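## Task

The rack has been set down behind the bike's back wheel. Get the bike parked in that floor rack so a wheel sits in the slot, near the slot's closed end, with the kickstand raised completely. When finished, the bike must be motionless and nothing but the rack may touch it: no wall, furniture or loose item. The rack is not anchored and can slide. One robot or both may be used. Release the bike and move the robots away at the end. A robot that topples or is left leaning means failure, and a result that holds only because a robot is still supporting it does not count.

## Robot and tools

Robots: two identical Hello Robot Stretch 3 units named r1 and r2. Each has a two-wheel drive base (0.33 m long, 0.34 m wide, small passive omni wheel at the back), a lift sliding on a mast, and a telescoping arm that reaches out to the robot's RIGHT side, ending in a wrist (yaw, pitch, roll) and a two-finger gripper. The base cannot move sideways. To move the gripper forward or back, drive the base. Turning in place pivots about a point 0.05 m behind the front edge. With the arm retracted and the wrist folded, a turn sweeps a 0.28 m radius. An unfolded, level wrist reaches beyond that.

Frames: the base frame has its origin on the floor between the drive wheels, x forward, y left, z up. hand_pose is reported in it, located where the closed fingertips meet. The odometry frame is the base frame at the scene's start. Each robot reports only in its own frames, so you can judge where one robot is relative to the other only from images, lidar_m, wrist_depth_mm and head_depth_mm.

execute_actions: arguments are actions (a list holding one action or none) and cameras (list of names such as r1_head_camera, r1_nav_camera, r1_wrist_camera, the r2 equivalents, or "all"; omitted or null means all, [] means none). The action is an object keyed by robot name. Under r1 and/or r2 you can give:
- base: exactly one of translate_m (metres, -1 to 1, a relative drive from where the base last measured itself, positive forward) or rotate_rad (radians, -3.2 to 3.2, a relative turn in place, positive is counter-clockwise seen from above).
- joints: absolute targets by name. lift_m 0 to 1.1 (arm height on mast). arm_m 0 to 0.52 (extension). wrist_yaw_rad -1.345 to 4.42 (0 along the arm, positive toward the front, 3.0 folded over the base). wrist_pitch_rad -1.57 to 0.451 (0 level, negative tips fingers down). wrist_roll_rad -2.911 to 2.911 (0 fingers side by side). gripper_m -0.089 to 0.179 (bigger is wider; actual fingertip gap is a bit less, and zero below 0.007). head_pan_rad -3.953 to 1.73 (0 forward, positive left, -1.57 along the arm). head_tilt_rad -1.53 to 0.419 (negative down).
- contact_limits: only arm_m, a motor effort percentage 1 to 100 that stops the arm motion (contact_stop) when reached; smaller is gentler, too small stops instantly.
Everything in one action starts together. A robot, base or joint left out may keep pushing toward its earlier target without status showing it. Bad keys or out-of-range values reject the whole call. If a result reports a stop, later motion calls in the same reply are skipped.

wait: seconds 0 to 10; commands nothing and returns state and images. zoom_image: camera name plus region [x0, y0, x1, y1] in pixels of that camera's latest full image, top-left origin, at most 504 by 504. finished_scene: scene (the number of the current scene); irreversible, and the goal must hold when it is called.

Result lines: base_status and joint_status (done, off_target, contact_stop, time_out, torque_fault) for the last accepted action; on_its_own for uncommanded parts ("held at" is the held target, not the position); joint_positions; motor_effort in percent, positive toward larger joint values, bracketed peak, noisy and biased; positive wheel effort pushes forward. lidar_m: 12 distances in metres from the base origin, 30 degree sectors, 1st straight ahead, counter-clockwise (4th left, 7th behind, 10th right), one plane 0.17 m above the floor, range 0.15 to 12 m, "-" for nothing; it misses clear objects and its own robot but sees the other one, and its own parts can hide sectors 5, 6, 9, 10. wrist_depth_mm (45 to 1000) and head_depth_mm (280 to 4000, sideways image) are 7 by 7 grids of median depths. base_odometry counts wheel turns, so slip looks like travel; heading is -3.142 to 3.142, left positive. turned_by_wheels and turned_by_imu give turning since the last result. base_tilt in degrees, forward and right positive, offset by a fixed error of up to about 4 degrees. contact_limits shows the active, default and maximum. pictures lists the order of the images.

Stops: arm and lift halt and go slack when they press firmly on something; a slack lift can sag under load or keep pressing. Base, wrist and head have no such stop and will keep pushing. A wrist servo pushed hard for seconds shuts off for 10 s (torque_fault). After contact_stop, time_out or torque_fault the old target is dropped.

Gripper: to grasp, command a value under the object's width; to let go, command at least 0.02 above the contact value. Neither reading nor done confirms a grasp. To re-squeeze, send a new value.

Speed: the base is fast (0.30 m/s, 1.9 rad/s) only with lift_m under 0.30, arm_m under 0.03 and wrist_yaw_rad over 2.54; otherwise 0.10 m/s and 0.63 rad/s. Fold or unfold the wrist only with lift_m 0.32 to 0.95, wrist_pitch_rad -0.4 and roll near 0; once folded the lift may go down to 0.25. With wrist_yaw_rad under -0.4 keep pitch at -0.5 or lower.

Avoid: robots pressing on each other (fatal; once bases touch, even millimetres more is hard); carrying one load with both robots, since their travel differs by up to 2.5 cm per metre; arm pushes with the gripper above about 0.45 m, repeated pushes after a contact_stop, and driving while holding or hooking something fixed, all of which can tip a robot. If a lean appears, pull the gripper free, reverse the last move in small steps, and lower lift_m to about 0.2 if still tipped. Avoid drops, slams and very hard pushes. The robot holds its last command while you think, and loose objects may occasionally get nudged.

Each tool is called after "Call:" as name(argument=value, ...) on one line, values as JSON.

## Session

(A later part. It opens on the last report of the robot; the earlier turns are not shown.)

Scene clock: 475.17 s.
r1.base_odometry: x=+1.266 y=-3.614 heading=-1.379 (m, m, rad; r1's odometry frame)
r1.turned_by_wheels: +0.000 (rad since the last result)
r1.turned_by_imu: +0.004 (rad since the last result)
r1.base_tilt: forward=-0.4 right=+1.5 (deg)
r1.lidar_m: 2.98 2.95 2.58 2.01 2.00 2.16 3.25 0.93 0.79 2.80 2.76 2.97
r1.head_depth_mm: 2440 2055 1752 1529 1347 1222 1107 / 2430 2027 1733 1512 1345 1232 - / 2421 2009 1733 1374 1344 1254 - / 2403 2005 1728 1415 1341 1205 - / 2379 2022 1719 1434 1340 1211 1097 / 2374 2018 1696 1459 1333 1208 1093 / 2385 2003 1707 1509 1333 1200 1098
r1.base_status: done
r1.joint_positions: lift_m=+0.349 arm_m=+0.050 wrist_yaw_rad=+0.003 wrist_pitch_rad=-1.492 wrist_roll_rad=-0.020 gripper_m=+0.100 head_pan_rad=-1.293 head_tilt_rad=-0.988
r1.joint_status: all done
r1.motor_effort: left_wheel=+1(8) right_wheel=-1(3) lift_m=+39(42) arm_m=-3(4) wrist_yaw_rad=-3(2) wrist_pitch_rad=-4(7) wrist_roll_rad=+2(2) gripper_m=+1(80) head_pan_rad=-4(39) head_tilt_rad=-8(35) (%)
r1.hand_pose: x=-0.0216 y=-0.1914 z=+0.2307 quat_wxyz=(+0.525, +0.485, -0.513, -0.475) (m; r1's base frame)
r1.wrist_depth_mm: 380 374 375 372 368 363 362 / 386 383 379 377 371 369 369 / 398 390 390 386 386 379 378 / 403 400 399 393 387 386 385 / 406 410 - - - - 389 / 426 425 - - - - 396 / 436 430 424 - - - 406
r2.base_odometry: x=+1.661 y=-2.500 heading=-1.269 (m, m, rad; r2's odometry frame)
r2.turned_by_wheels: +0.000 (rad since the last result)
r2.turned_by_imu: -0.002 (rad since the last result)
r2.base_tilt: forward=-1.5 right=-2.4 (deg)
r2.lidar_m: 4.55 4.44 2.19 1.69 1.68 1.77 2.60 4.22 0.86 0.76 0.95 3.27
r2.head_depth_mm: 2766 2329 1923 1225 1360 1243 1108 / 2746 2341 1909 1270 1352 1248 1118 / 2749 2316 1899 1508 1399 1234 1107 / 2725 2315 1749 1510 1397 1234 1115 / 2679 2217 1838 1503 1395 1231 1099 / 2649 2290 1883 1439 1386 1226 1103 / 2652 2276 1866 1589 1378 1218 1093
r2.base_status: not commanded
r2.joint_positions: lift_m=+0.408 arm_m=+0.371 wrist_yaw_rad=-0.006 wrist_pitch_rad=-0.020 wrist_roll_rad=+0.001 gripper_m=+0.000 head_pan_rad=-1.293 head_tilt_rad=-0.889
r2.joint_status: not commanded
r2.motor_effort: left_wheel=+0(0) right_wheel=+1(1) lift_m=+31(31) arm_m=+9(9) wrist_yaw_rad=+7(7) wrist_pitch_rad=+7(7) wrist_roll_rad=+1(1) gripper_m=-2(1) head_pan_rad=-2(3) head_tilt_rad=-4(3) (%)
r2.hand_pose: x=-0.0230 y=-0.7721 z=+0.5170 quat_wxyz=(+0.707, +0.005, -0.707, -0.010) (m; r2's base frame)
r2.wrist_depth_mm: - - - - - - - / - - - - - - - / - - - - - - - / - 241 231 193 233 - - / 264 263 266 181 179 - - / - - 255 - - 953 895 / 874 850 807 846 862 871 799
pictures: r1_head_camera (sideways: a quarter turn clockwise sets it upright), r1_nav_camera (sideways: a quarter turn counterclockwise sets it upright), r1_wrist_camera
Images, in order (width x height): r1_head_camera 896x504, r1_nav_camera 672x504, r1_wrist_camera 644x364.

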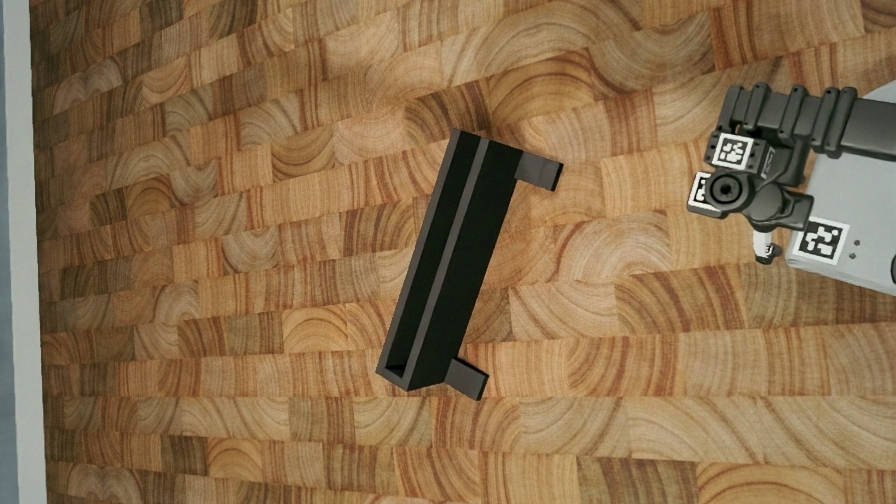

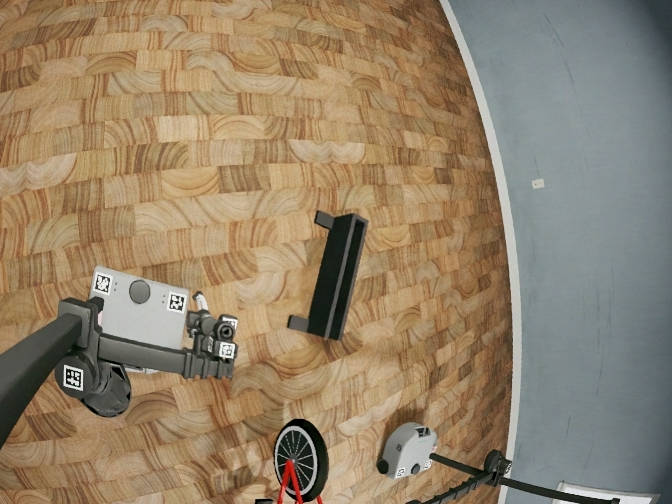

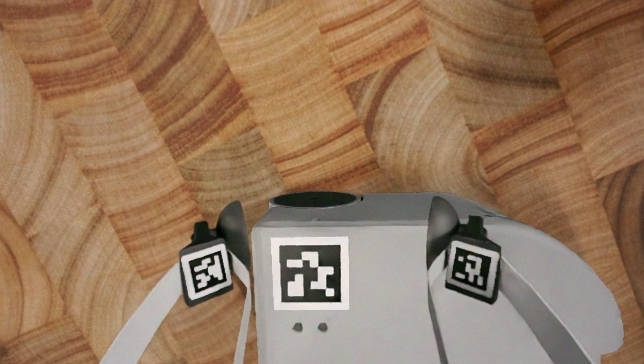

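Call:
execute_actions(actions=[{"r1": {"base": {"rotate_rad": -0.25}}}], cameras=[])

Call:
execute_actions(actions=[{"r1": {"base": {"translate_m": 0.55}}}], cameras=[])

Call:
execute_actions(actions=[{"r1": {"base": {"rotate_rad": 0.2}, "joints": {"arm_m": 0.35, "head_pan_rad": -1.57, "head_tilt_rad": -1.1}}}], cameras=["r1_head_camera", "r1_nav_camera", "r1_wrist_camera"])

Scene clock: 513.57 s.
r1.base_odometry: x=+1.266 y=-3.614 heading=-1.629 (m, m, rad; r1's odometry frame)
r1.turned_by_wheels: -0.250 (rad since the last result)
r1.turned_by_imu: -0.246 (rad since the last result)
r1.base_tilt: forward=-0.5 right=+1.4 (deg)
r1.lidar_m: 3.20 2.95 2.98 2.18 1.99 2.01 2.54 1.25 0.79 0.80 2.76 2.79
r1.head_depth_mm: 2432 2031 1709 1528 1347 1212 1104 / 2436 2035 1755 1508 1348 1234 - / 2424 2032 1723 1508 1340 1246 - / 2412 2000 1729 1430 1355 1206 - / 2386 2011 1711 1390 1341 1209 1097 / 2382 1993 1714 1410 1341 1203 1085 / 2348 1991 1701 1398 1333 1209 1097
r1.base_status: done
r1.joint_positions: lift_m=+0.349 arm_m=+0.050 wrist_yaw_rad=+0.003 wrist_pitch_rad=-1.492 wrist_roll_rad=-0.020 gripper_m=+0.100 head_pan_rad=-1.293 head_tilt_rad=-0.988
r1.joint_status: not commanded
r1.motor_effort: left_wheel=+3(7) right_wheel=-2(5) lift_m=+39(39) arm_m=-4(4) wrist_yaw_rad=-2(3) wrist_pitch_rad=-4(4) wrist_roll_rad=+2(2) gripper_m=+0(0) head_pan_rad=-4(4) head_tilt_rad=-8(8) (%)
r1.hand_pose: x=-0.0216 y=-0.1913 z=+0.2307 quat_wxyz=(+0.525, +0.486, -0.513, -0.475) (m; r1's base frame)
r1.wrist_depth_mm: 379 378 371 371 365 364 363 / 389 386 379 377 372 373 368 / 394 392 391 385 381 378 374 / 408 400 402 391 390 385 383 / 414 408 - - - - 389 / 425 422 - - - - 397 / 433 432 425 - - - 406
r2.base_odometry: x=+1.661 y=-2.500 heading=-1.269 (m, m, rad; r2's odometry frame)
r2.turned_by_wheels: +0.000 (rad since the last result)
r2.turned_by_imu: -0.001 (rad since the last result)
r2.base_tilt: forward=-1.5 right=-2.3 (deg)
r2.lidar_m: 4.53 4.45 2.19 1.70 1.68 1.77 2.58 4.26 0.86 0.76 0.95 3.28
r2.head_depth_mm: 2762 2337 1913 1227 1365 1244 1111 / 2786 2323 1896 1270 1355 1254 1123 / 2740 2306 1898 1515 1394 1239 1109 / 2726 2321 1749 1510 1392 1233 1125 / 2688 2232 1838 1513 1394 1228 1098 / 2658 2291 1894 1440 1380 1225 1095 / 2632 2261 1870 1592 1384 1218 1093
r2.base_status: not commanded
r2.joint_positions: lift_m=+0.408 arm_m=+0.371 wrist_yaw_rad=-0.006 wrist_pitch_rad=-0.020 wrist_roll_rad=+0.001 gripper_m=+0.000 head_pan_rad=-1.293 head_tilt_rad=-0.889
r2.joint_status: not commanded
r2.motor_effort: left_wheel=+0(0) right_wheel=+1(0) lift_m=+31(31) arm_m=+9(8) wrist_yaw_rad=+7(7) wrist_pitch_rad=+7(7) wrist_roll_rad=+1(1) gripper_m=-3(2) head_pan_rad=-3(3) head_tilt_rad=-4(4) (%)
r2.hand_pose: x=-0.0230 y=-0.7721 z=+0.5170 quat_wxyz=(+0.707, +0.005, -0.707, -0.010) (m; r2's base frame)
r2.wrist_depth_mm: - - - - - - - / - - - - - - - / - - - - - - 885 / - 243 232 192 232 - - / 261 260 267 182 178 - - / - - 255 - - - 863 / 847 892 827 860 881 857 836
pictures: none
No camera images: the call's "cameras" was empty. Leave "cameras" out to get every camera's image.

Scene clock: 520.30 s.
r1.base_odometry: x=+1.234 y=-4.163 heading=-1.629 (m, m, rad; r1's odometry frame)
r1.turned_by_wheels: +0.000 (rad since the last result)
r1.turned_by_imu: +0.003 (rad since the last result)
r1.base_tilt: forward=-0.4 right=+1.4 (deg)
r1.lidar_m: 2.72 2.52 2.54 2.54 2.31 2.34 2.97 1.08 1.08 2.63 2.43 2.45
r1.head_depth_mm: 2438 2023 1746 1518 1310 1214 1105 / 2431 2027 1737 1518 1314 1237 - / 2373 2027 1732 1519 1309 1243 - / 2320 1997 1726 1521 1322 1203 - / 2259 2017 1719 1496 1339 1206 1097 / 2215 2004 1704 1486 1344 1208 1098 / 2205 1987 1700 1495 1335 1204 1094
r1.base_status: done
r1.joint_positions: lift_m=+0.349 arm_m=+0.050 wrist_yaw_rad=+0.003 wrist_pitch_rad=-1.492 wrist_roll_rad=-0.020 gripper_m=+0.100 head_pan_rad=-1.293 head_tilt_rad=-0.988
r1.joint_status: not commanded
r1.motor_effort: left_wheel=+2(8) right_wheel=-2(2) lift_m=+39(39) arm_m=-4(4) wrist_yaw_rad=-4(2) wrist_pitch_rad=-4(4) wrist_roll_rad=+2(2) gripper_m=+0(0) head_pan_rad=-4(3) head_tilt_rad=-8(8) (%)
r1.hand_pose: x=-0.0216 y=-0.1913 z=+0.2307 quat_wxyz=(+0.525, +0.486, -0.513, -0.475) (m; r1's base frame)
r1.wrist_depth_mm: 381 379 372 367 364 364 360 / 386 387 376 373 372 369 368 / 395 395 389 387 383 380 372 / 404 397 398 394 388 386 381 / 413 412 - - - - 393 / 423 424 - - - - 395 / 431 430 424 - - - 404
r2.base_odometry: x=+1.661 y=-2.500 heading=-1.269 (m, m, rad; r2's odometry frame)
r2.turned_by_wheels: +0.000 (rad since the last result)
r2.turned_by_imu: -0.001 (rad since the last result)
r2.base_tilt: forward=-1.4 right=-2.2 (deg)
r2.lidar_m: 4.52 4.46 2.20 1.70 1.68 1.77 2.58 4.24 0.86 0.76 0.95 3.27
r2.head_depth_mm: 2804 2329 1917 1223 1358 1242 1112 / 2776 2330 1905 1272 1354 1250 1127 / 2770 2323 1896 1509 1392 1233 1104 / 2704 2314 1756 1510 1400 1230 1121 / 2675 2231 1846 1514 1389 1231 1100 / 2646 2271 1883 1436 1387 1230 1098 / 2628 2276 1859 1586 1383 1221 1092
r2.base_status: not commanded
r2.joint_positions: lift_m=+0.408 arm_m=+0.371 wrist_yaw_rad=-0.006 wrist_pitch_rad=-0.020 wrist_roll_rad=+0.001 gripper_m=+0.000 head_pan_rad=-1.293 head_tilt_rad=-0.889
r2.joint_status: not commanded
r2.motor_effort: left_wheel=+0(0) right_wheel=+0(1) lift_m=+31(31) arm_m=+8(8) wrist_yaw_rad=+7(7) wrist_pitch_rad=+7(7) wrist_roll_rad=+1(1) gripper_m=-2(3) head_pan_rad=-3(3) head_tilt_rad=-4(4) (%)
r2.hand_pose: x=-0.0230 y=-0.7721 z=+0.5170 quat_wxyz=(+0.707, +0.005, -0.707, -0.010) (m; r2's base frame)
r2.wrist_depth_mm: - - - - - - - / - - - - - - - / - - - - - - - / - 241 231 193 232 - - / 262 261 265 181 177 - - / - - 255 - - - - / 864 867 862 853 877 912 907
pictures: none
No camera images: the call's "cameras" was empty. Leave "cameras" out to get every camera's image.

Scene clock: 523.73 s.
r1.base_odometry: x=+1.234 y=-4.163 heading=-1.429 (m, m, rad; r1's odometry frame)
r1.turned_by_wheels: +0.200 (rad since the last result)
r1.turned_by_imu: +0.197 (rad since the last result)
r1.base_tilt: forward=-0.5 right=+1.5 (deg)
r1.lidar_m: 2.57 2.51 2.67 2.39 2.36 2.45 3.60 1.07 1.90 2.47 2.43 2.57
r1.head_depth_mm: 2063 1794 1582 1345 1303 1187 1114 / 2060 1795 1580 1318 1298 1186 - / 2040 1780 1576 - 1286 1203 - / 2006 1790 1575 1427 1293 1210 - / 2019 1787 1575 1423 1296 1185 1091 / 1995 1772 1584 1409 1287 1185 1088 / 2016 1735 1567 1413 1286 1179 1091
r1.base_status: done
r1.joint_positions: lift_m=+0.349 arm_m=+0.350 wrist_yaw_rad=+0.001 wrist_pitch_rad=-1.493 wrist_roll_rad=-0.019 gripper_m=+0.100 head_pan_rad=-1.563 head_tilt_rad=-1.087
r1.joint_status: all done
r1.motor_effort: left_wheel=-3(7) right_wheel=+2(5) lift_m=+39(39) arm_m=+4(4) wrist_yaw_rad=-1(2) wrist_pitch_rad=-4(4) wrist_roll_rad=+2(2) gripper_m=+1(1) head_pan_rad=-4(27) head_tilt_rad=-9(24) (%)
r1.hand_pose: x=-0.0216 y=-0.4905 z=+0.2307 quat_wxyz=(+0.524, +0.485, -0.513, -0.476) (m; r1's base frame)
r1.wrist_depth_mm: 377 374 371 292 264 264 263 / 388 383 379 359 372 373 366 / 394 394 386 384 382 377 379 / 404 398 399 392 389 388 384 / 414 412 402 403 402 392 390 / 426 420 422 407 407 405 401 / 434 432 423 423 416 414 408
r2.base_odometry: x=+1.661 y=-2.500 heading=-1.269 (m, m, rad; r2's odometry frame)
r2.turned_by_wheels: +0.000 (rad since the last result)
r2.turned_by_imu: -0.001 (rad since the last result)
r2.base_tilt: forward=-1.4 right=-2.3 (deg)
r2.lidar_m: 4.51 4.44 2.20 1.69 1.68 1.78 2.59 4.25 0.86 0.76 0.96 3.27
r2.head_depth_mm: 2775 2345 1915 1222 1356 1236 1111 / 2733 2323 1916 1267 1350 1254 1125 / 2754 2312 1890 1523 1396 1238 1109 / 2715 2302 1760 1512 1400 1230 1118 / 2703 2228 1833 1516 1387 1229 1106 / 2664 2274 1876 1446 1387 1230 1095 / 2637 2250 1874 1583 1381 1227 1093
r2.base_status: not commanded
r2.joint_positions: lift_m=+0.408 arm_m=+0.371 wrist_yaw_rad=-0.006 wrist_pitch_rad=-0.020 wrist_roll_rad=+0.001 gripper_m=+0.000 head_pan_rad=-1.293 head_tilt_rad=-0.889
r2.joint_status: not commanded
r2.motor_effort: left_wheel=+0(0) right_wheel=+1(0) lift_m=+31(31) arm_m=+8(9) wrist_yaw_rad=+7(8) wrist_pitch_rad=+7(7) wrist_roll_rad=+1(1) gripper_m=-3(2) head_pan_rad=-2(3) head_tilt_rad=-4(4) (%)
r2.hand_pose: x=-0.0230 y=-0.7721 z=+0.5170 quat_wxyz=(+0.707, +0.005, -0.707, -0.010) (m; r2's base frame)
r2.wrist_depth_mm: - - - - - - - / - - - - - - - / - - - - - - - / - 240 230 193 232 - - / 263 260 265 183 178 - - / - - 256 - - - - / 864 887 808 840 899 918 923
pictures: r1_head_camera (sideways: a quarter turn clockwise sets it upright), r1_nav_camera (sideways: a quarter turn counterclockwise sets it upright), r1_wrist_camera
Images, in order (width x height): r1_head_camera 896x504, r1_nav_camera 672x504, r1_wrist_camera 644x364.

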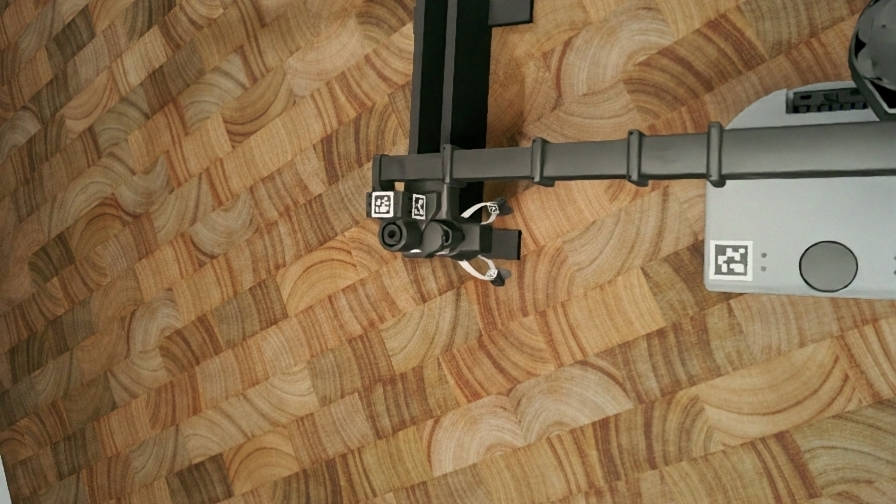

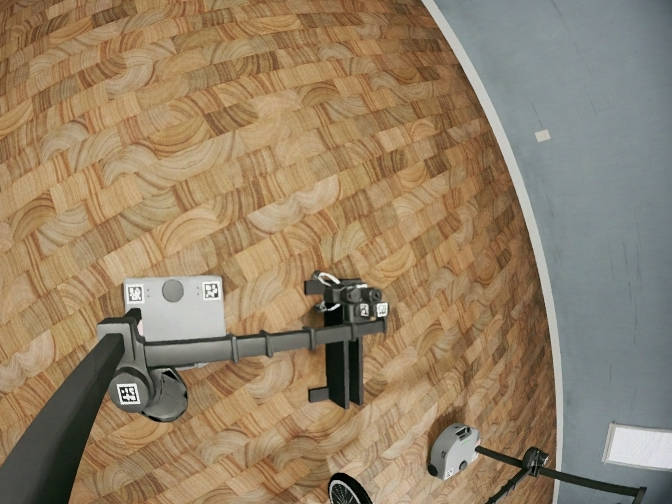

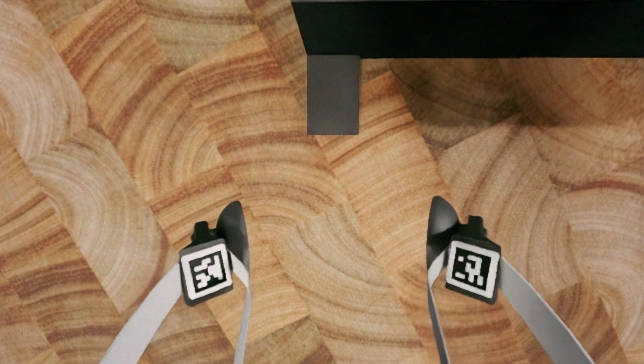

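Call:
execute_actions(actions=[{"r1": {"base": {"translate_m": 0.02}, "joints": {"arm_m": 0.51, "wrist_pitch_rad": -1.2}}}], cameras=["r1_head_camera", "r1_wrist_camera"])

Scene clock: 537.63 s.
r1.base_odometry: x=+1.237 y=-4.183 heading=-1.429 (m, m, rad; r1's odometry frame)
r1.turned_by_wheels: +0.000 (rad since the last result)
r1.turned_by_imu: -0.001 (rad since the last result)
r1.base_tilt: forward=-0.4 right=+1.5 (deg)
r1.lidar_m: 2.55 2.50 2.65 2.40 2.37 2.47 3.59 1.09 1.91 2.47 2.42 2.56
r1.head_depth_mm: 2060 1791 1586 1348 1296 1191 1115 / 2033 1789 1593 1324 1298 1192 - / 2016 1789 1628 1327 1294 1208 - / 2028 1763 1584 1390 1287 1211 - / 2004 1766 1567 1415 1293 1187 1092 / 2030 1745 1563 1410 1284 1185 1094 / 1999 1762 1568 1418 1287 1179 1090
r1.base_status: done
r1.joint_positions: lift_m=+0.349 arm_m=+0.510 wrist_yaw_rad=+0.001 wrist_pitch_rad=-1.209 wrist_roll_rad=-0.019 gripper_m=+0.100 head_pan_rad=-1.563 head_tilt_rad=-1.087
r1.joint_status: all done
r1.motor_effort: left_wheel=-3(5) right_wheel=+1(5) lift_m=+39(39) arm_m=+4(6) wrist_yaw_rad=-1(2) wrist_pitch_rad=+4(6) wrist_roll_rad=+1(1) gripper_m=+0(0) head_pan_rad=-3(4) head_tilt_rad=-8(8) (%)
r1.hand_pose: x=-0.0215 y=-0.7227 z=+0.2398 quat_wxyz=(+0.588, +0.406, -0.576, -0.398) (m; r1's base frame)
r1.wrist_depth_mm: 458 456 446 444 436 431 429 / 445 442 432 435 427 421 415 / 432 426 419 419 414 409 410 / 425 417 414 409 403 399 398 / 414 406 408 398 241 316 237 / 402 400 391 388 384 376 372 / 394 389 390 376 231 230 229
r2.base_odometry: x=+1.661 y=-2.500 heading=-1.269 (m, m, rad; r2's odometry frame)
r2.turned_by_wheels: +0.000 (rad since the last result)
r2.turned_by_imu: -0.001 (rad since the last result)
r2.base_tilt: forward=-1.5 right=-2.2 (deg)
r2.lidar_m: 4.54 4.45 2.19 1.69 1.68 1.77 2.59 4.23 0.86 0.76 0.95 3.28
r2.head_depth_mm: 2812 2341 1934 1225 1353 1245 1107 / 2768 2333 1895 1274 1354 1250 1124 / 2765 2314 1904 1519 1390 1235 1105 / 2706 2315 1752 1509 1398 1234 1121 / 2697 2216 1834 1505 1394 1232 1103 / 2636 2280 1885 1445 1375 1225 1101 / 2613 2258 1870 1575 1383 1223 1092
r2.base_status: not commanded
r2.joint_positions: lift_m=+0.408 arm_m=+0.371 wrist_yaw_rad=-0.006 wrist_pitch_rad=-0.020 wrist_roll_rad=+0.001 gripper_m=+0.000 head_pan_rad=-1.293 head_tilt_rad=-0.889
r2.joint_status: not commanded
r2.motor_effort: left_wheel=+0(0) right_wheel=+1(1) lift_m=+31(31) arm_m=+9(9) wrist_yaw_rad=+7(7) wrist_pitch_rad=+7(7) wrist_roll_rad=+1(1) gripper_m=-2(2) head_pan_rad=-2(2) head_tilt_rad=-3(4) (%)
r2.hand_pose: x=-0.0230 y=-0.7721 z=+0.5170 quat_wxyz=(+0.707, +0.005, -0.707, -0.010) (m; r2's base frame)
r2.wrist_depth_mm: - - - - - - - / - - - - - - - / - - - - - - - / - 241 231 193 231 - - / 262 260 268 182 178 - - / - - 254 - - - - / 862 877 863 832 906 928 938
pictures: r1_head_camera (sideways: a quarter turn clockwise sets it upright), r1_wrist_camera
Images, in order (width x height): r1_head_camera 896x504, r1_wrist_camera 644x364.

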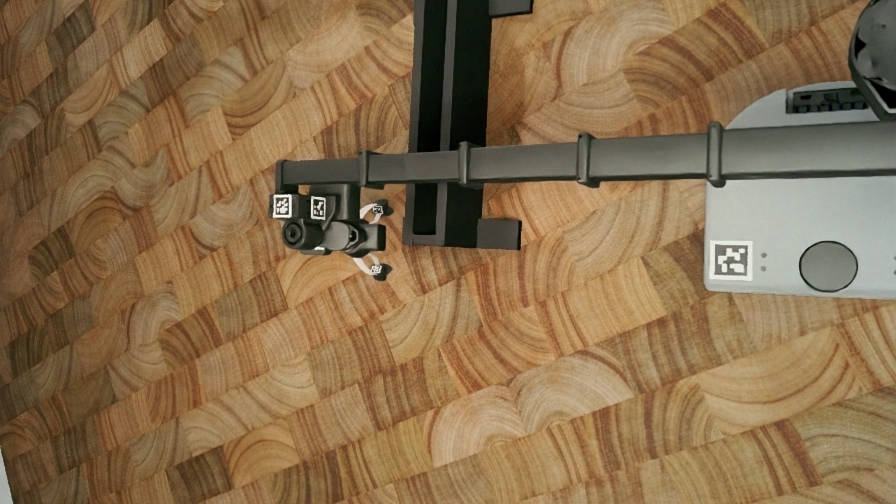

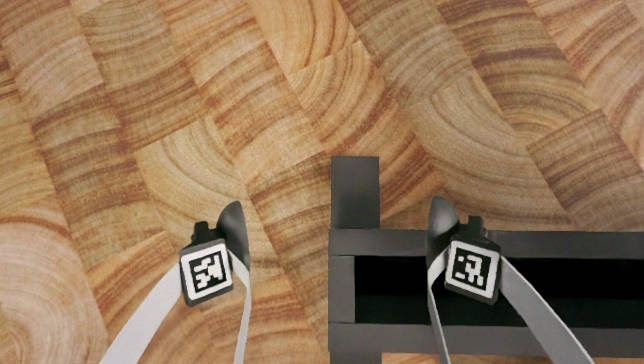

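Call:
execute_actions(actions=[{"r1": {"joints": {"head_pan_rad": -2.45, "head_tilt_rad": -0.8, "arm_m": 0.43, "wrist_pitch_rad": -1.5, "wrist_roll_rad": 1.57, "gripper_m": 0.15}}}], cameras=["r1_head_camera", "r1_wrist_camera"])

Scene clock: 563.57 s.
r1.base_odometry: x=+1.237 y=-4.183 heading=-1.429 (m, m, rad; r1's odometry frame)
r1.turned_by_wheels: +0.000 (rad since the last result)
r1.turned_by_imu: +0.000 (rad since the last result)
r1.base_tilt: forward=-0.4 right=+1.5 (deg)
r1.lidar_m: 2.55 2.50 2.64 2.40 2.37 2.47 3.61 1.09 1.91 2.47 2.41 2.56
r1.head_depth_mm: - 1770 1913 1779 1503 1298 1143 / - 2784 1704 1730 1500 1295 1143 / - 2685 2148 1630 1495 1297 1149 / 3899 2583 2134 1780 1492 1296 1137 / 3830 2642 2017 1758 1401 1289 1159 / 3634 2530 1998 1759 1354 1286 1091 / 3701 2698 2130 1755 1482 1202 1134
r1.base_status: not commanded
r1.joint_positions: lift_m=+0.349 arm_m=+0.430 wrist_yaw_rad=+0.001 wrist_pitch_rad=-1.491 wrist_roll_rad=+1.564 gripper_m=+0.150 head_pan_rad=-2.443 head_tilt_rad=-0.804
r1.joint_status: all done
r1.motor_effort: left_wheel=-3(3) right_wheel=+2(2) lift_m=+39(39) arm_m=-4(4) wrist_yaw_rad=-2(1) wrist_pitch_rad=-5(4) wrist_roll_rad=+2(3) gripper_m=+1(84) head_pan_rad=-4(43) head_tilt_rad=+3(32) (%)
r1.hand_pose: x=-0.0215 y=-0.5715 z=+0.2306 quat_wxyz=(+0.003, +0.003, -0.735, -0.678) (m; r1's base frame)
r1.wrist_depth_mm: 388 256 275 359 353 343 336 / 400 256 277 368 360 353 344 / 408 404 276 363 374 365 356 / 433 416 245 386 383 376 368 / 447 433 416 408 397 387 378 / 460 - 436 426 413 402 382 / 484 468 449 438 421 410 402
r2.base_odometry: x=+1.661 y=-2.500 heading=-1.269 (m, m, rad; r2's odometry frame)
r2.turned_by_wheels: +0.000 (rad since the last result)
r2.turned_by_imu: -0.001 (rad since the last result)
r2.base_tilt: forward=-1.4 right=-2.3 (deg)
r2.lidar_m: 4.52 4.42 2.19 1.70 1.68 1.77 2.59 4.25 0.86 0.76 0.95 3.28
r2.head_depth_mm: 2772 2357 1915 1226 1356 1244 1110 / 2777 2326 1899 1273 1350 1250 1123 / 2731 2312 1908 1509 1397 1235 1105 / 2733 2303 1751 1522 1393 1237 1122 / 2657 2225 1830 1509 1388 1229 1103 / 2674 2311 1881 1443 1388 1228 1098 / 2623 2257 1869 1593 1383 1224 1095
r2.base_status: not commanded
r2.joint_positions: lift_m=+0.408 arm_m=+0.371 wrist_yaw_rad=-0.006 wrist_pitch_rad=-0.020 wrist_roll_rad=+0.001 gripper_m=+0.000 head_pan_rad=-1.293 head_tilt_rad=-0.889
r2.joint_status: not commanded
r2.motor_effort: left_wheel=+0(0) right_wheel=+1(1) lift_m=+31(31) arm_m=+9(9) wrist_yaw_rad=+7(7) wrist_pitch_rad=+7(7) wrist_roll_rad=+1(1) gripper_m=-2(2) head_pan_rad=-3(2) head_tilt_rad=-4(4) (%)
r2.hand_pose: x=-0.0230 y=-0.7721 z=+0.5170 quat_wxyz=(+0.707, +0.005, -0.707, -0.010) (m; r2's base frame)
r2.wrist_depth_mm: - - - - - - - / - - - - - - - / - - - - - - - / - 240 231 193 232 - - / 264 259 265 181 179 - - / - - 255 - - - - / 872 884 850 848 870 885 903
pictures: r1_head_camera (sideways: a quarter turn clockwise sets it upright), r1_wrist_camera
Images, in order (width x height): r1_head_camera 896x504, r1_wrist_camera 644x364.

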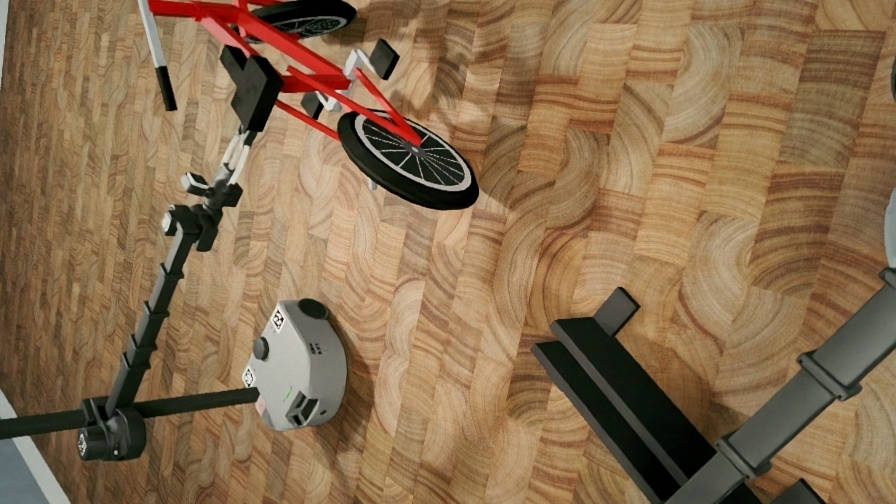

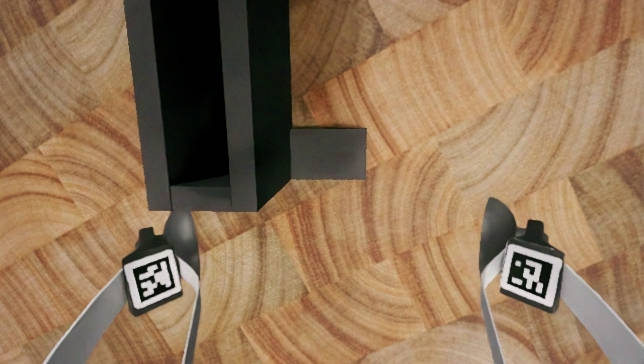

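Call:
execute_actions(actions=[{"r1": {"base": {"rotate_rad": 0.22}}}], cameras=[])

Call:
execute_actions(actions=[{"r1": {"base": {"translate_m": -0.38}}}], cameras=[])

Call:
execute_actions(actions=[{"r1": {"base": {"rotate_rad": -0.22}, "joints": {"arm_m": 0.45, "head_pan_rad": -2.0, "head_tilt_rad": -0.95}}}], cameras=["r1_head_camera", "r1_wrist_camera"])

Scene clock: 578.63 s.
r1.base_odometry: x=+1.237 y=-4.183 heading=-1.209 (m, m, rad; r1's odometry frame)
r1.turned_by_wheels: +0.220 (rad since the last result)
r1.turned_by_imu: +0.216 (rad since the last result)
r1.base_tilt: forward=-0.4 right=+1.5 (deg)
r1.lidar_m: 2.50 2.50 2.68 2.32 2.33 2.76 1.26 1.09 2.75 2.42 2.42 2.84
r1.head_depth_mm: - 2795 2179 1545 1519 1301 1137 / - 2580 2191 1716 1493 1305 1139 / - 2540 2048 1759 1498 1287 1141 / 3482 2538 2037 1757 1395 1299 1137 / 3721 2780 2141 1751 1347 1288 1169 / 3374 2739 2149 1739 1474 1244 1097 / 3023 2734 2110 1741 1472 1202 1121
r1.base_status: done
r1.joint_positions: lift_m=+0.349 arm_m=+0.430 wrist_yaw_rad=+0.001 wrist_pitch_rad=-1.491 wrist_roll_rad=+1.564 gripper_m=+0.150 head_pan_rad=-2.443 head_tilt_rad=-0.803
r1.joint_status: not commanded
r1.motor_effort: left_wheel=-2(9) right_wheel=+1(6) lift_m=+39(40) arm_m=-4(3) wrist_yaw_rad=-1(2) wrist_pitch_rad=-4(4) wrist_roll_rad=+2(2) gripper_m=+1(0) head_pan_rad=-3(4) head_tilt_rad=+2(3) (%)
r1.hand_pose: x=-0.0215 y=-0.5715 z=+0.2306 quat_wxyz=(+0.003, +0.003, -0.735, -0.678) (m; r1's base frame)
r1.wrist_depth_mm: 389 376 250 342 350 343 334 / 400 394 380 370 364 355 346 / 415 400 392 382 374 364 353 / 428 421 407 396 384 375 368 / 441 432 419 412 396 384 377 / 457 - 432 419 413 403 383 / 479 463 455 435 426 412 409
r2.base_odometry: x=+1.661 y=-2.500 heading=-1.269 (m, m, rad; r2's odometry frame)
r2.turned_by_wheels: +0.000 (rad since the last result)
r2.turned_by_imu: -0.001 (rad since the last result)
r2.base_tilt: forward=-1.4 right=-2.4 (deg)
r2.lidar_m: 4.54 4.45 2.20 1.70 1.68 1.77 2.59 4.25 0.86 0.76 0.95 3.27
r2.head_depth_mm: 2777 2337 1913 1228 1355 1243 1113 / 2753 2353 1914 1275 1346 1253 1121 / 2731 2322 1903 1513 1396 1239 1110 / 2749 2293 1749 1515 1394 1235 1123 / 2696 2218 1850 1498 1388 1229 1098 / 2659 2280 1875 1442 1387 1230 1098 / 2634 2272 1868 1591 1379 1216 1097
r2.base_status: not commanded
r2.joint_positions: lift_m=+0.408 arm_m=+0.371 wrist_yaw_rad=-0.006 wrist_pitch_rad=-0.020 wrist_roll_rad=+0.001 gripper_m=+0.000 head_pan_rad=-1.293 head_tilt_rad=-0.889
r2.joint_status: not commanded
r2.motor_effort: left_wheel=+0(0) right_wheel=+1(1) lift_m=+31(31) arm_m=+8(8) wrist_yaw_rad=+8(7) wrist_pitch_rad=+7(7) wrist_roll_rad=+1(1) gripper_m=-1(3) head_pan_rad=-3(2) head_tilt_rad=-4(4) (%)
r2.hand_pose: x=-0.0230 y=-0.7721 z=+0.5170 quat_wxyz=(+0.707, +0.005, -0.707, -0.010) (m; r2's base frame)
r2.wrist_depth_mm: - - - - - - - / - - - - - - - / - - - - - - - / - 240 233 192 232 - - / 260 262 266 182 178 - - / - - 254 - - - - / 879 882 836 810 868 864 906
pictures: none
No camera images: the call's "cameras" was empty. Leave "cameras" out to get every camera's image.

Scene clock: 583.67 s.
r1.base_odometry: x=+1.103 y=-3.827 heading=-1.210 (m, m, rad; r1's odometry frame)
r1.turned_by_wheels: +0.000 (rad since the last result)
r1.turned_by_imu: -0.002 (rad since the last result)
r1.base_tilt: forward=-0.4 right=+1.4 (deg)
r1.lidar_m: 2.86 2.87 2.58 2.24 2.24 2.65 1.35 0.75 1.64 2.50 2.51 2.94
r1.head_depth_mm: - 2846 2175 1457 1475 1304 1146 / - 2807 2017 1778 1441 1296 1146 / - 2806 1966 1770 1351 1295 1142 / 3861 2743 2168 1756 1487 1291 1139 / 3774 2448 1860 1747 1493 1286 1167 / 3361 2514 2129 1745 1477 1194 1097 / 3095 2741 2117 1742 1488 1325 1110
r1.base_status: done
r1.joint_positions: lift_m=+0.349 arm_m=+0.430 wrist_yaw_rad=+0.001 wrist_pitch_rad=-1.491 wrist_roll_rad=+1.564 gripper_m=+0.150 head_pan_rad=-2.443 head_tilt_rad=-0.803
r1.joint_status: not commanded
r1.motor_effort: left_wheel=-2(8) right_wheel=+2(3) lift_m=+39(39) arm_m=-4(4) wrist_yaw_rad=-2(1) wrist_pitch_rad=-5(5) wrist_roll_rad=+2(2) gripper_m=+0(2) head_pan_rad=-4(3) head_tilt_rad=+2(1) (%)
r1.hand_pose: x=-0.0215 y=-0.5715 z=+0.2306 quat_wxyz=(+0.003, +0.003, -0.735, -0.678) (m; r1's base frame)
r1.wrist_depth_mm: 387 382 366 318 350 343 336 / 403 389 381 337 360 353 349 / 410 403 390 354 371 365 352 / 431 413 406 380 386 377 366 / 441 429 360 404 398 385 375 / 464 - 354 417 406 406 385 / 483 466 370 407 424 410 403
r2.base_odometry: x=+1.661 y=-2.500 heading=-1.269 (m, m, rad; r2's odometry frame)
r2.turned_by_wheels: +0.000 (rad since the last result)
r2.turned_by_imu: -0.001 (rad since the last result)
r2.base_tilt: forward=-1.4 right=-2.3 (deg)
r2.lidar_m: 4.54 4.44 2.19 1.69 1.68 1.78 2.58 4.24 0.86 0.76 0.95 3.27
r2.head_depth_mm: 2789 2338 1915 1221 1362 1240 1107 / 2762 2317 1915 1274 1352 1249 1122 / 2746 2319 1897 1518 1391 1240 1105 / 2733 2306 1769 1509 1394 1231 1120 / 2661 2235 1847 1508 1393 1232 1101 / 2663 2280 1890 1450 1392 1223 1098 / 2599 2275 1868 1585 1380 1224 1094
r2.base_status: not commanded
r2.joint_positions: lift_m=+0.408 arm_m=+0.371 wrist_yaw_rad=-0.006 wrist_pitch_rad=-0.020 wrist_roll_rad=+0.001 gripper_m=+0.000 head_pan_rad=-1.293 head_tilt_rad=-0.889
r2.joint_status: not commanded
r2.motor_effort: left_wheel=+0(0) right_wheel=+1(0) lift_m=+31(31) arm_m=+9(9) wrist_yaw_rad=+7(7) wrist_pitch_rad=+7(7) wrist_roll_rad=+1(1) gripper_m=-2(3) head_pan_rad=-2(2) head_tilt_rad=-4(4) (%)
r2.hand_pose: x=-0.0230 y=-0.7721 z=+0.5170 quat_wxyz=(+0.707, +0.005, -0.707, -0.010) (m; r2's base frame)
r2.wrist_depth_mm: - - - - - - - / - - - - - - - / - - - - - - - / - 242 234 192 233 - - / 265 260 265 181 177 - - / - - 254 - - - - / 858 840 829 847 889 879 788
pictures: none
No camera images: the call's "cameras" was empty. Leave "cameras" out to get every camera's image.

Scene clock: 584.90 s.
r1.base_odometry: x=+1.103 y=-3.827 heading=-1.429 (m, m, rad; r1's odometry frame)
r1.turned_by_wheels: -0.220 (rad since the last result)
r1.turned_by_imu: -0.217 (rad since the last result)
r1.base_tilt: forward=-0.5 right=+1.5 (deg)
r1.lidar_m: 2.92 2.87 3.01 2.31 2.26 2.39 3.46 0.75 1.62 2.56 2.51 2.65
r1.head_depth_mm: 2761 1244 1842 1262 1388 1228 1122 / 2703 2127 1825 1571 1358 1231 1127 / 1604 1839 1750 1567 1375 1231 - / 2496 2173 1784 1573 1374 1246 - / 2676 2151 1811 1563 1271 1224 1117 / 2659 2146 1807 1636 1232 1221 1100 / 2533 2150 1804 1551 1361 1190 1100
r1.base_status: done
r1.joint_positions: lift_m=+0.349 arm_m=+0.450 wrist_yaw_rad=+0.001 wrist_pitch_rad=-1.491 wrist_roll_rad=+1.564 gripper_m=+0.150 head_pan_rad=-2.007 head_tilt_rad=-0.938
r1.joint_status: all done
r1.motor_effort: left_wheel=+2(9) right_wheel=-1(6) lift_m=+39(39) arm_m=+4(3) wrist_yaw_rad=-1(1) wrist_pitch_rad=-5(5) wrist_roll_rad=+2(2) gripper_m=+1(1) head_pan_rad=+4(35) head_tilt_rad=-8(26) (%)
r1.hand_pose: x=-0.0215 y=-0.5908 z=+0.2306 quat_wxyz=(+0.003, +0.002, -0.735, -0.678) (m; r1's base frame)
r1.wrist_depth_mm: 388 380 364 338 330 342 334 / 398 393 378 337 336 352 344 / 414 405 395 339 369 365 358 / 428 420 404 345 376 371 366 / 444 431 416 397 391 388 377 / 457 - 430 413 407 407 388 / 477 464 446 427 423 416 401
r2.base_odometry: x=+1.661 y=-2.500 heading=-1.269 (m, m, rad; r2's odometry frame)
r2.turned_by_wheels: +0.000 (rad since the last result)
r2.turned_by_imu: +0.000 (rad since the last result)
r2.base_tilt: forward=-1.5 right=-2.3 (deg)
r2.lidar_m: 4.54 4.44 2.18 1.70 1.67 1.77 2.58 4.25 0.86 0.76 0.95 3.27
r2.head_depth_mm: 2788 2359 1906 1221 1353 1243 1113 / 2759 2336 1906 1272 1356 1252 1125 / 2761 2306 1895 1509 1395 1240 1110 / 2727 2311 1746 1506 1394 1231 1122 / 2701 2231 1837 1507 1394 1226 1099 / 2667 2277 1883 1443 1391 1221 1096 / 2619 2285 1863 1582 1391 1222 1095
r2.base_status: not commanded
r2.joint_positions: lift_m=+0.408 arm_m=+0.371 wrist_yaw_rad=-0.006 wrist_pitch_rad=-0.020 wrist_roll_rad=+0.001 gripper_m=+0.000 head_pan_rad=-1.293 head_tilt_rad=-0.889
r2.joint_status: not commanded
r2.motor_effort: left_wheel=+0(1) right_wheel=+1(0) lift_m=+31(31) arm_m=+8(8) wrist_yaw_rad=+7(7) wrist_pitch_rad=+7(7) wrist_roll_rad=+1(1) gripper_m=-2(2) head_pan_rad=-2(2) head_tilt_rad=-4(4) (%)
r2.hand_pose: x=-0.0230 y=-0.7721 z=+0.5170 quat_wxyz=(+0.707, +0.005, -0.707, -0.010) (m; r2's base frame)
r2.wrist_depth_mm: - - - - - - - / - - - - - - - / - - - - - - - / - 240 231 192 232 - - / 263 261 264 181 179 - - / - - 255 - - - - / 882 867 843 841 860 906 807
pictures: r1_head_camera (sideways: a quarter turn clockwise sets it upright), r1_wrist_camera
Images, in order (width x height): r1_head_camera 896x504, r1_wrist_camera 644x364.

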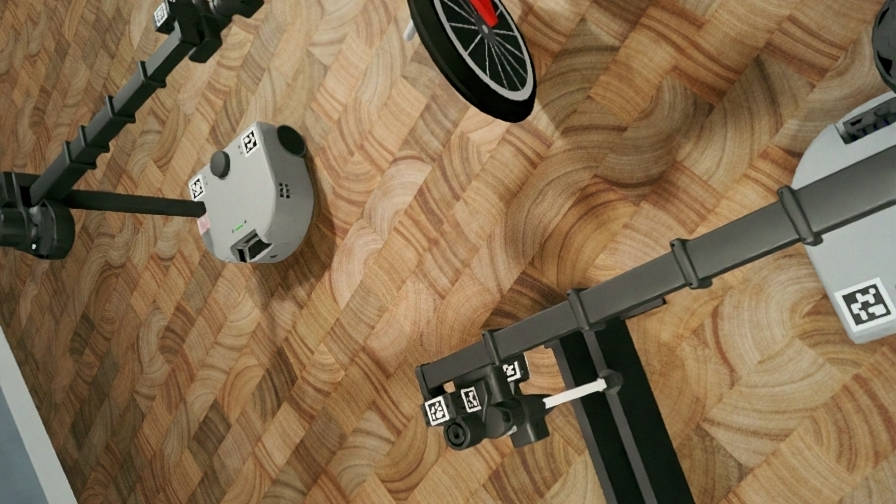

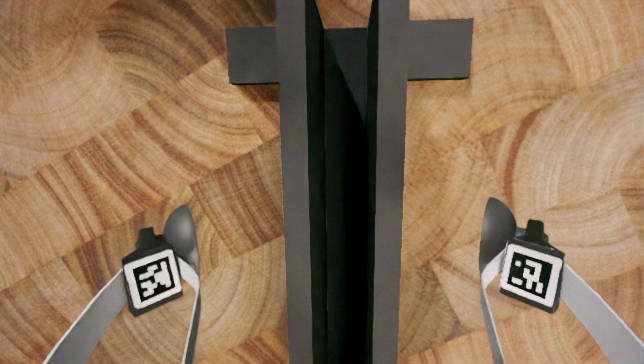

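Call:
execute_actions(actions=[{"r1": {"joints": {"lift_m": 0.215}}}], cameras=["r1_wrist_camera"])

Call:
execute_actions(actions=[{"r1": {"joints": {"gripper_m": 0.05}}}], cameras=["r1_wrist_camera", "r1_head_camera"])

Scene clock: 596.70 s.
r1.base_odometry: x=+1.103 y=-3.827 heading=-1.429 (m, m, rad; r1's odometry frame)
r1.turned_by_wheels: +0.000 (rad since the last result)
r1.turned_by_imu: +0.000 (rad since the last result)
r1.base_tilt: forward=-0.4 right=+1.4 (deg)
r1.lidar_m: 2.93 2.86 3.01 2.31 2.25 2.40 3.46 0.75 1.61 2.56 2.51 2.66
r1.head_depth_mm: 2741 1242 1816 1272 1385 1239 1112 / 2723 2126 1823 1575 1350 1233 1130 / 1607 1850 1743 1571 1382 1231 - / 2531 2194 1769 1567 1379 1251 - / 2682 2160 1809 1576 1272 1220 1125 / 2652 2162 1818 1580 1214 1226 1100 / 2556 2117 1785 1565 1368 1191 1098
r1.base_status: not commanded
r1.joint_positions: lift_m=+0.216 arm_m=+0.450 wrist_yaw_rad=+0.001 wrist_pitch_rad=-1.491 wrist_roll_rad=+1.564 gripper_m=+0.150 head_pan_rad=-2.007 head_tilt_rad=-0.938
r1.joint_status: all done
r1.motor_effort: left_wheel=+3(2) right_wheel=-2(1) lift_m=+12(36) arm_m=+4(4) wrist_yaw_rad=-2(1) wrist_pitch_rad=-5(5) wrist_roll_rad=+2(2) gripper_m=+2(0) head_pan_rad=+4(4) head_tilt_rad=-8(7) (%)
r1.hand_pose: x=-0.0215 y=-0.5908 z=+0.0971 quat_wxyz=(+0.003, +0.002, -0.735, -0.678) (m; r1's base frame)
r1.wrist_depth_mm: 254 250 93 233 92 208 221 / 264 257 96 238 92 232 228 / 273 267 99 247 94 237 234 / 283 276 103 254 97 246 241 / 294 284 106 262 100 251 248 / 304 - 109 270 103 265 254 / 317 303 113 282 107 271 265
r2.base_odometry: x=+1.661 y=-2.500 heading=-1.269 (m, m, rad; r2's odometry frame)
r2.turned_by_wheels: +0.000 (rad since the last result)
r2.turned_by_imu: -0.001 (rad since the last result)
r2.base_tilt: forward=-1.4 right=-2.2 (deg)
r2.lidar_m: 4.55 4.43 2.20 1.70 1.68 1.77 2.59 1.14 0.86 0.76 0.95 3.28
r2.head_depth_mm: 2793 2338 1917 1223 1355 1242 1110 / 2760 2326 1919 1273 1356 1249 1121 / 2744 2303 1896 1510 1397 1238 1109 / 2745 2295 1765 1501 1399 1229 1122 / 2692 2219 1831 1503 1389 1233 1106 / 2660 2295 1878 1441 1389 1227 1096 / 2620 2260 1873 1583 1388 1222 1092
r2.base_status: not commanded
r2.joint_positions: lift_m=+0.408 arm_m=+0.371 wrist_yaw_rad=-0.006 wrist_pitch_rad=-0.020 wrist_roll_rad=+0.001 gripper_m=+0.000 head_pan_rad=-1.293 head_tilt_rad=-0.889
r2.joint_status: not commanded
r2.motor_effort: left_wheel=+0(0) right_wheel=+2(1) lift_m=+31(31) arm_m=+8(9) wrist_yaw_rad=+7(7) wrist_pitch_rad=+7(7) wrist_roll_rad=+1(1) gripper_m=-1(3) head_pan_rad=-2(2) head_tilt_rad=-4(3) (%)
r2.hand_pose: x=-0.0230 y=-0.7721 z=+0.5170 quat_wxyz=(+0.707, +0.005, -0.707, -0.010) (m; r2's base frame)
r2.wrist_depth_mm: - - - - - - - / - - - - - - - / - - - - - - - / - 243 234 192 231 - - / 261 260 267 183 179 - - / - - 254 - - - - / 884 881 847 838 885 909 803
pictures: r1_wrist_camera
Images, in order (width x height): r1_wrist_camera 644x364.

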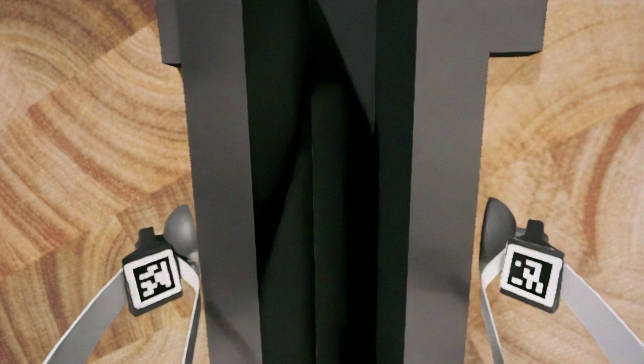

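Scene clock: 598.20 s.
r1.base_odometry: x=+1.103 y=-3.827 heading=-1.429 (m, m, rad; r1's odometry frame)
r1.turned_by_wheels: +0.000 (rad since the last result)
r1.turned_by_imu: +0.000 (rad since the last result)
r1.base_tilt: forward=-0.4 right=+1.5 (deg)
r1.lidar_m: 2.93 2.86 3.01 2.31 2.25 2.39 3.46 0.75 1.62 2.56 2.51 2.66
r1.head_depth_mm: 2718 1245 1846 1265 1391 1241 1114 / 2696 2098 1840 1582 1366 1230 1125 / 1601 1852 1744 1575 1382 1232 - / 2506 2163 1801 1574 1370 1249 - / 2661 2161 1812 1554 1261 1220 1117 / 2654 2141 1812 1576 1216 1220 1107 / 2560 2144 1801 1547 1366 1192 1100
r1.base_status: not commanded
r1.joint_positions: lift_m=+0.216 arm_m=+0.450 wrist_yaw_rad=+0.001 wrist_pitch_rad=-1.488 wrist_roll_rad=+1.565 gripper_m=+0.052 head_pan_rad=-2.007 head_tilt_rad=-0.938
r1.joint_status: all done
r1.motor_effort: left_wheel=+2(2) right_wheel=-1(1) lift_m=+12(12) arm_m=+3(4) wrist_yaw_rad=-2(1) wrist_pitch_rad=-6(7) wrist_roll_rad=+2(2) gripper_m=-35(99) head_pan_rad=+4(4) head_tilt_rad=-7(8) (%)
r1.hand_pose: x=-0.0215 y=-0.5916 z=+0.0970 quat_wxyz=(+0.003, +0.002, -0.735, -0.678) (m; r1's base frame)
r1.wrist_depth_mm: 256 250 94 234 97 208 220 / 265 259 96 240 97 231 227 / 275 268 99 249 97 238 234 / 283 278 102 254 97 244 241 / 294 285 106 262 100 250 248 / 307 298 109 271 103 264 255 / 316 308 114 281 107 271 265
r2.base_odometry: x=+1.661 y=-2.500 heading=-1.269 (m, m, rad; r2's odometry frame)
r2.turned_by_wheels: +0.000 (rad since the last result)
r2.turned_by_imu: +0.000 (rad since the last result)
r2.base_tilt: forward=-1.4 right=-2.2 (deg)
r2.lidar_m: 4.51 4.46 2.20 1.70 1.68 1.77 2.59 1.14 0.86 0.76 0.95 3.27
r2.head_depth_mm: 2796 2352 1916 1229 1355 1242 1111 / 2792 2329 1899 1275 1350 1243 1120 / 2769 2314 1903 1504 1400 1234 1104 / 2725 2293 1749 1511 1395 1230 1120 / 2695 2235 1839 1500 1389 1231 1102 / 2641 2281 1871 1447 1391 1224 1099 / 2607 2251 1872 1582 1374 1222 1100
r2.base_status: not commanded
r2.joint_positions: lift_m=+0.408 arm_m=+0.371 wrist_yaw_rad=-0.006 wrist_pitch_rad=-0.020 wrist_roll_rad=+0.001 gripper_m=+0.000 head_pan_rad=-1.293 head_tilt_rad=-0.889
r2.joint_status: not commanded
r2.motor_effort: left_wheel=+0(0) right_wheel=+1(1) lift_m=+31(31) arm_m=+9(8) wrist_yaw_rad=+7(7) wrist_pitch_rad=+7(7) wrist_roll_rad=+1(1) gripper_m=-3(2) head_pan_rad=-2(2) head_tilt_rad=-4(4) (%)
r2.hand_pose: x=-0.0230 y=-0.7721 z=+0.5170 quat_wxyz=(+0.707, +0.005, -0.707, -0.010) (m; r2's base frame)
r2.wrist_depth_mm: - - - - - - - / - - - - - - - / - - - - - - - / - 241 231 192 232 - - / 267 259 267 182 178 - - / - - 259 - - - - / 873 889 828 856 884 887 807
pictures: r1_head_camera (sideways: a quarter turn clockwise sets it upright), r1_wrist_camera
Images, in order (width x height): r1_head_camera 896x504, r1_wrist_camera 644x364.

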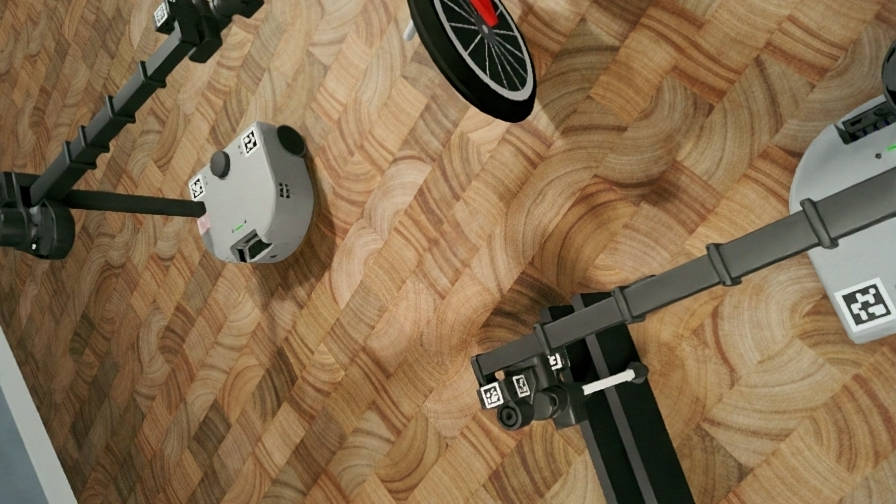

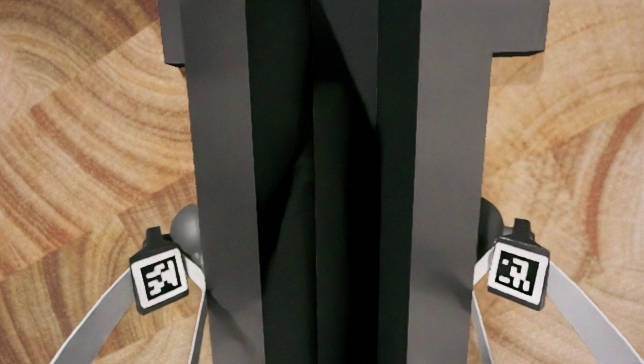

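Call:
execute_actions(actions=[{"r1": {"base": {"translate_m": -0.2}, "joints": {"gripper_m": 0.07, "head_pan_rad": -2.0, "head_tilt_rad": -1.05}}}], cameras=["r1_wrist_camera", "r1_head_camera"])

Scene clock: 608.43 s.
r1.base_odometry: x=+1.074 y=-3.629 heading=-1.429 (m, m, rad; r1's odometry frame)
r1.turned_by_wheels: +0.000 (rad since the last result)
r1.turned_by_imu: -0.001 (rad since the last result)
r1.base_tilt: forward=-0.4 right=+1.5 (deg)
r1.lidar_m: 3.12 3.04 2.89 2.20 2.18 2.30 3.34 0.71 0.62 2.65 2.59 2.75
r1.head_depth_mm: 2229 1821 1627 1429 1330 1201 1131 / 2213 1793 1662 1229 1319 1205 - / 2103 1858 1653 1280 1319 1218 - / 1692 1672 1653 1464 1341 1213 - / 2181 1771 1656 1479 1280 1193 1079 / 2186 1863 1647 1510 1256 1189 1094 / 2185 1873 1631 1458 1222 1187 1087
r1.base_status: done
r1.joint_positions: lift_m=+0.216 arm_m=+0.450 wrist_yaw_rad=+0.001 wrist_pitch_rad=-1.488 wrist_roll_rad=+1.566 gripper_m=+0.083 head_pan_rad=-2.007 head_tilt_rad=-1.037
r1.joint_status: gripper_m off_target (ended at +0.083, target +0.070); the others done
r1.on_its_own: gripper_m is held at +0.082, not at your +0.070, by its stall guard, which is still easing
r1.motor_effort: left_wheel=+6(7) right_wheel=-5(11) lift_m=+12(12) arm_m=+3(3) wrist_yaw_rad=-2(1) wrist_pitch_rad=-6(6) wrist_roll_rad=+1(2) gripper_m=-21(86) head_pan_rad=+4(4) head_tilt_rad=-8(22) (%)
r1.hand_pose: x=-0.0215 y=-0.5916 z=+0.0970 quat_wxyz=(+0.003, +0.002, -0.735, -0.678) (m; r1's base frame)
r1.wrist_depth_mm: 256 251 93 232 97 206 221 / 264 259 96 238 97 231 228 / 273 267 99 246 97 236 233 / 285 276 102 252 97 245 242 / 294 287 106 260 100 251 247 / 306 297 109 272 103 265 255 / 318 304 114 280 107 270 264
r2.base_odometry: x=+1.661 y=-2.500 heading=-1.269 (m, m, rad; r2's odometry frame)
r2.turned_by_wheels: +0.000 (rad since the last result)
r2.turned_by_imu: -0.002 (rad since the last result)
r2.base_tilt: forward=-1.5 right=-2.2 (deg)
r2.lidar_m: 4.55 4.44 2.19 1.70 1.68 1.78 2.58 4.25 0.86 0.76 0.95 3.29
r2.head_depth_mm: 2802 2336 1908 1227 1355 1239 1109 / 2764 2345 1901 1272 1347 1247 1122 / 2748 2309 1884 1522 1397 1231 1106 / 2719 2311 1749 1510 1393 1238 1118 / 2676 2253 1831 1503 1389 1230 1100 / 2620 2287 1864 1442 1390 1227 1096 / 2641 2273 1865 1588 1380 1221 1099
r2.base_status: not commanded
r2.joint_positions: lift_m=+0.408 arm_m=+0.371 wrist_yaw_rad=-0.006 wrist_pitch_rad=-0.020 wrist_roll_rad=+0.001 gripper_m=+0.000 head_pan_rad=-1.293 head_tilt_rad=-0.889
r2.joint_status: not commanded
r2.motor_effort: left_wheel=+0(0) right_wheel=+1(1) lift_m=+31(31) arm_m=+8(8) wrist_yaw_rad=+7(6) wrist_pitch_rad=+7(7) wrist_roll_rad=+1(1) gripper_m=-2(2) head_pan_rad=-2(2) head_tilt_rad=-4(4) (%)
r2.hand_pose: x=-0.0230 y=-0.7721 z=+0.5170 quat_wxyz=(+0.707, +0.005, -0.707, -0.010) (m; r2's base frame)
r2.wrist_depth_mm: - - - - - - - / - - - - - - - / - - - - - - - / - 241 231 192 233 - 803 / 261 261 264 182 178 - - / - - 256 - - - 890 / 867 854 854 861 872 824 666
pictures: r1_head_camera (sideways: a quarter turn clockwise sets it upright), r1_wrist_camera
Images, in order (width x height): r1_head_camera 896x504, r1_wrist_camera 644x364.

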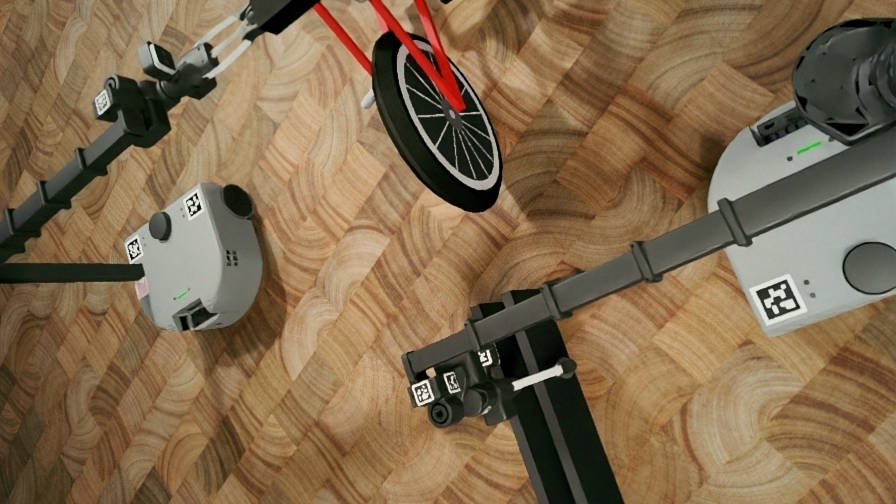

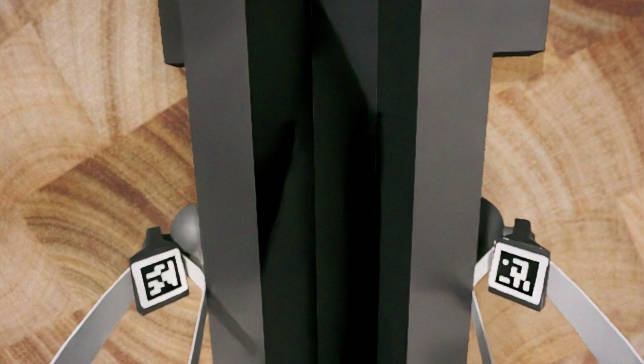

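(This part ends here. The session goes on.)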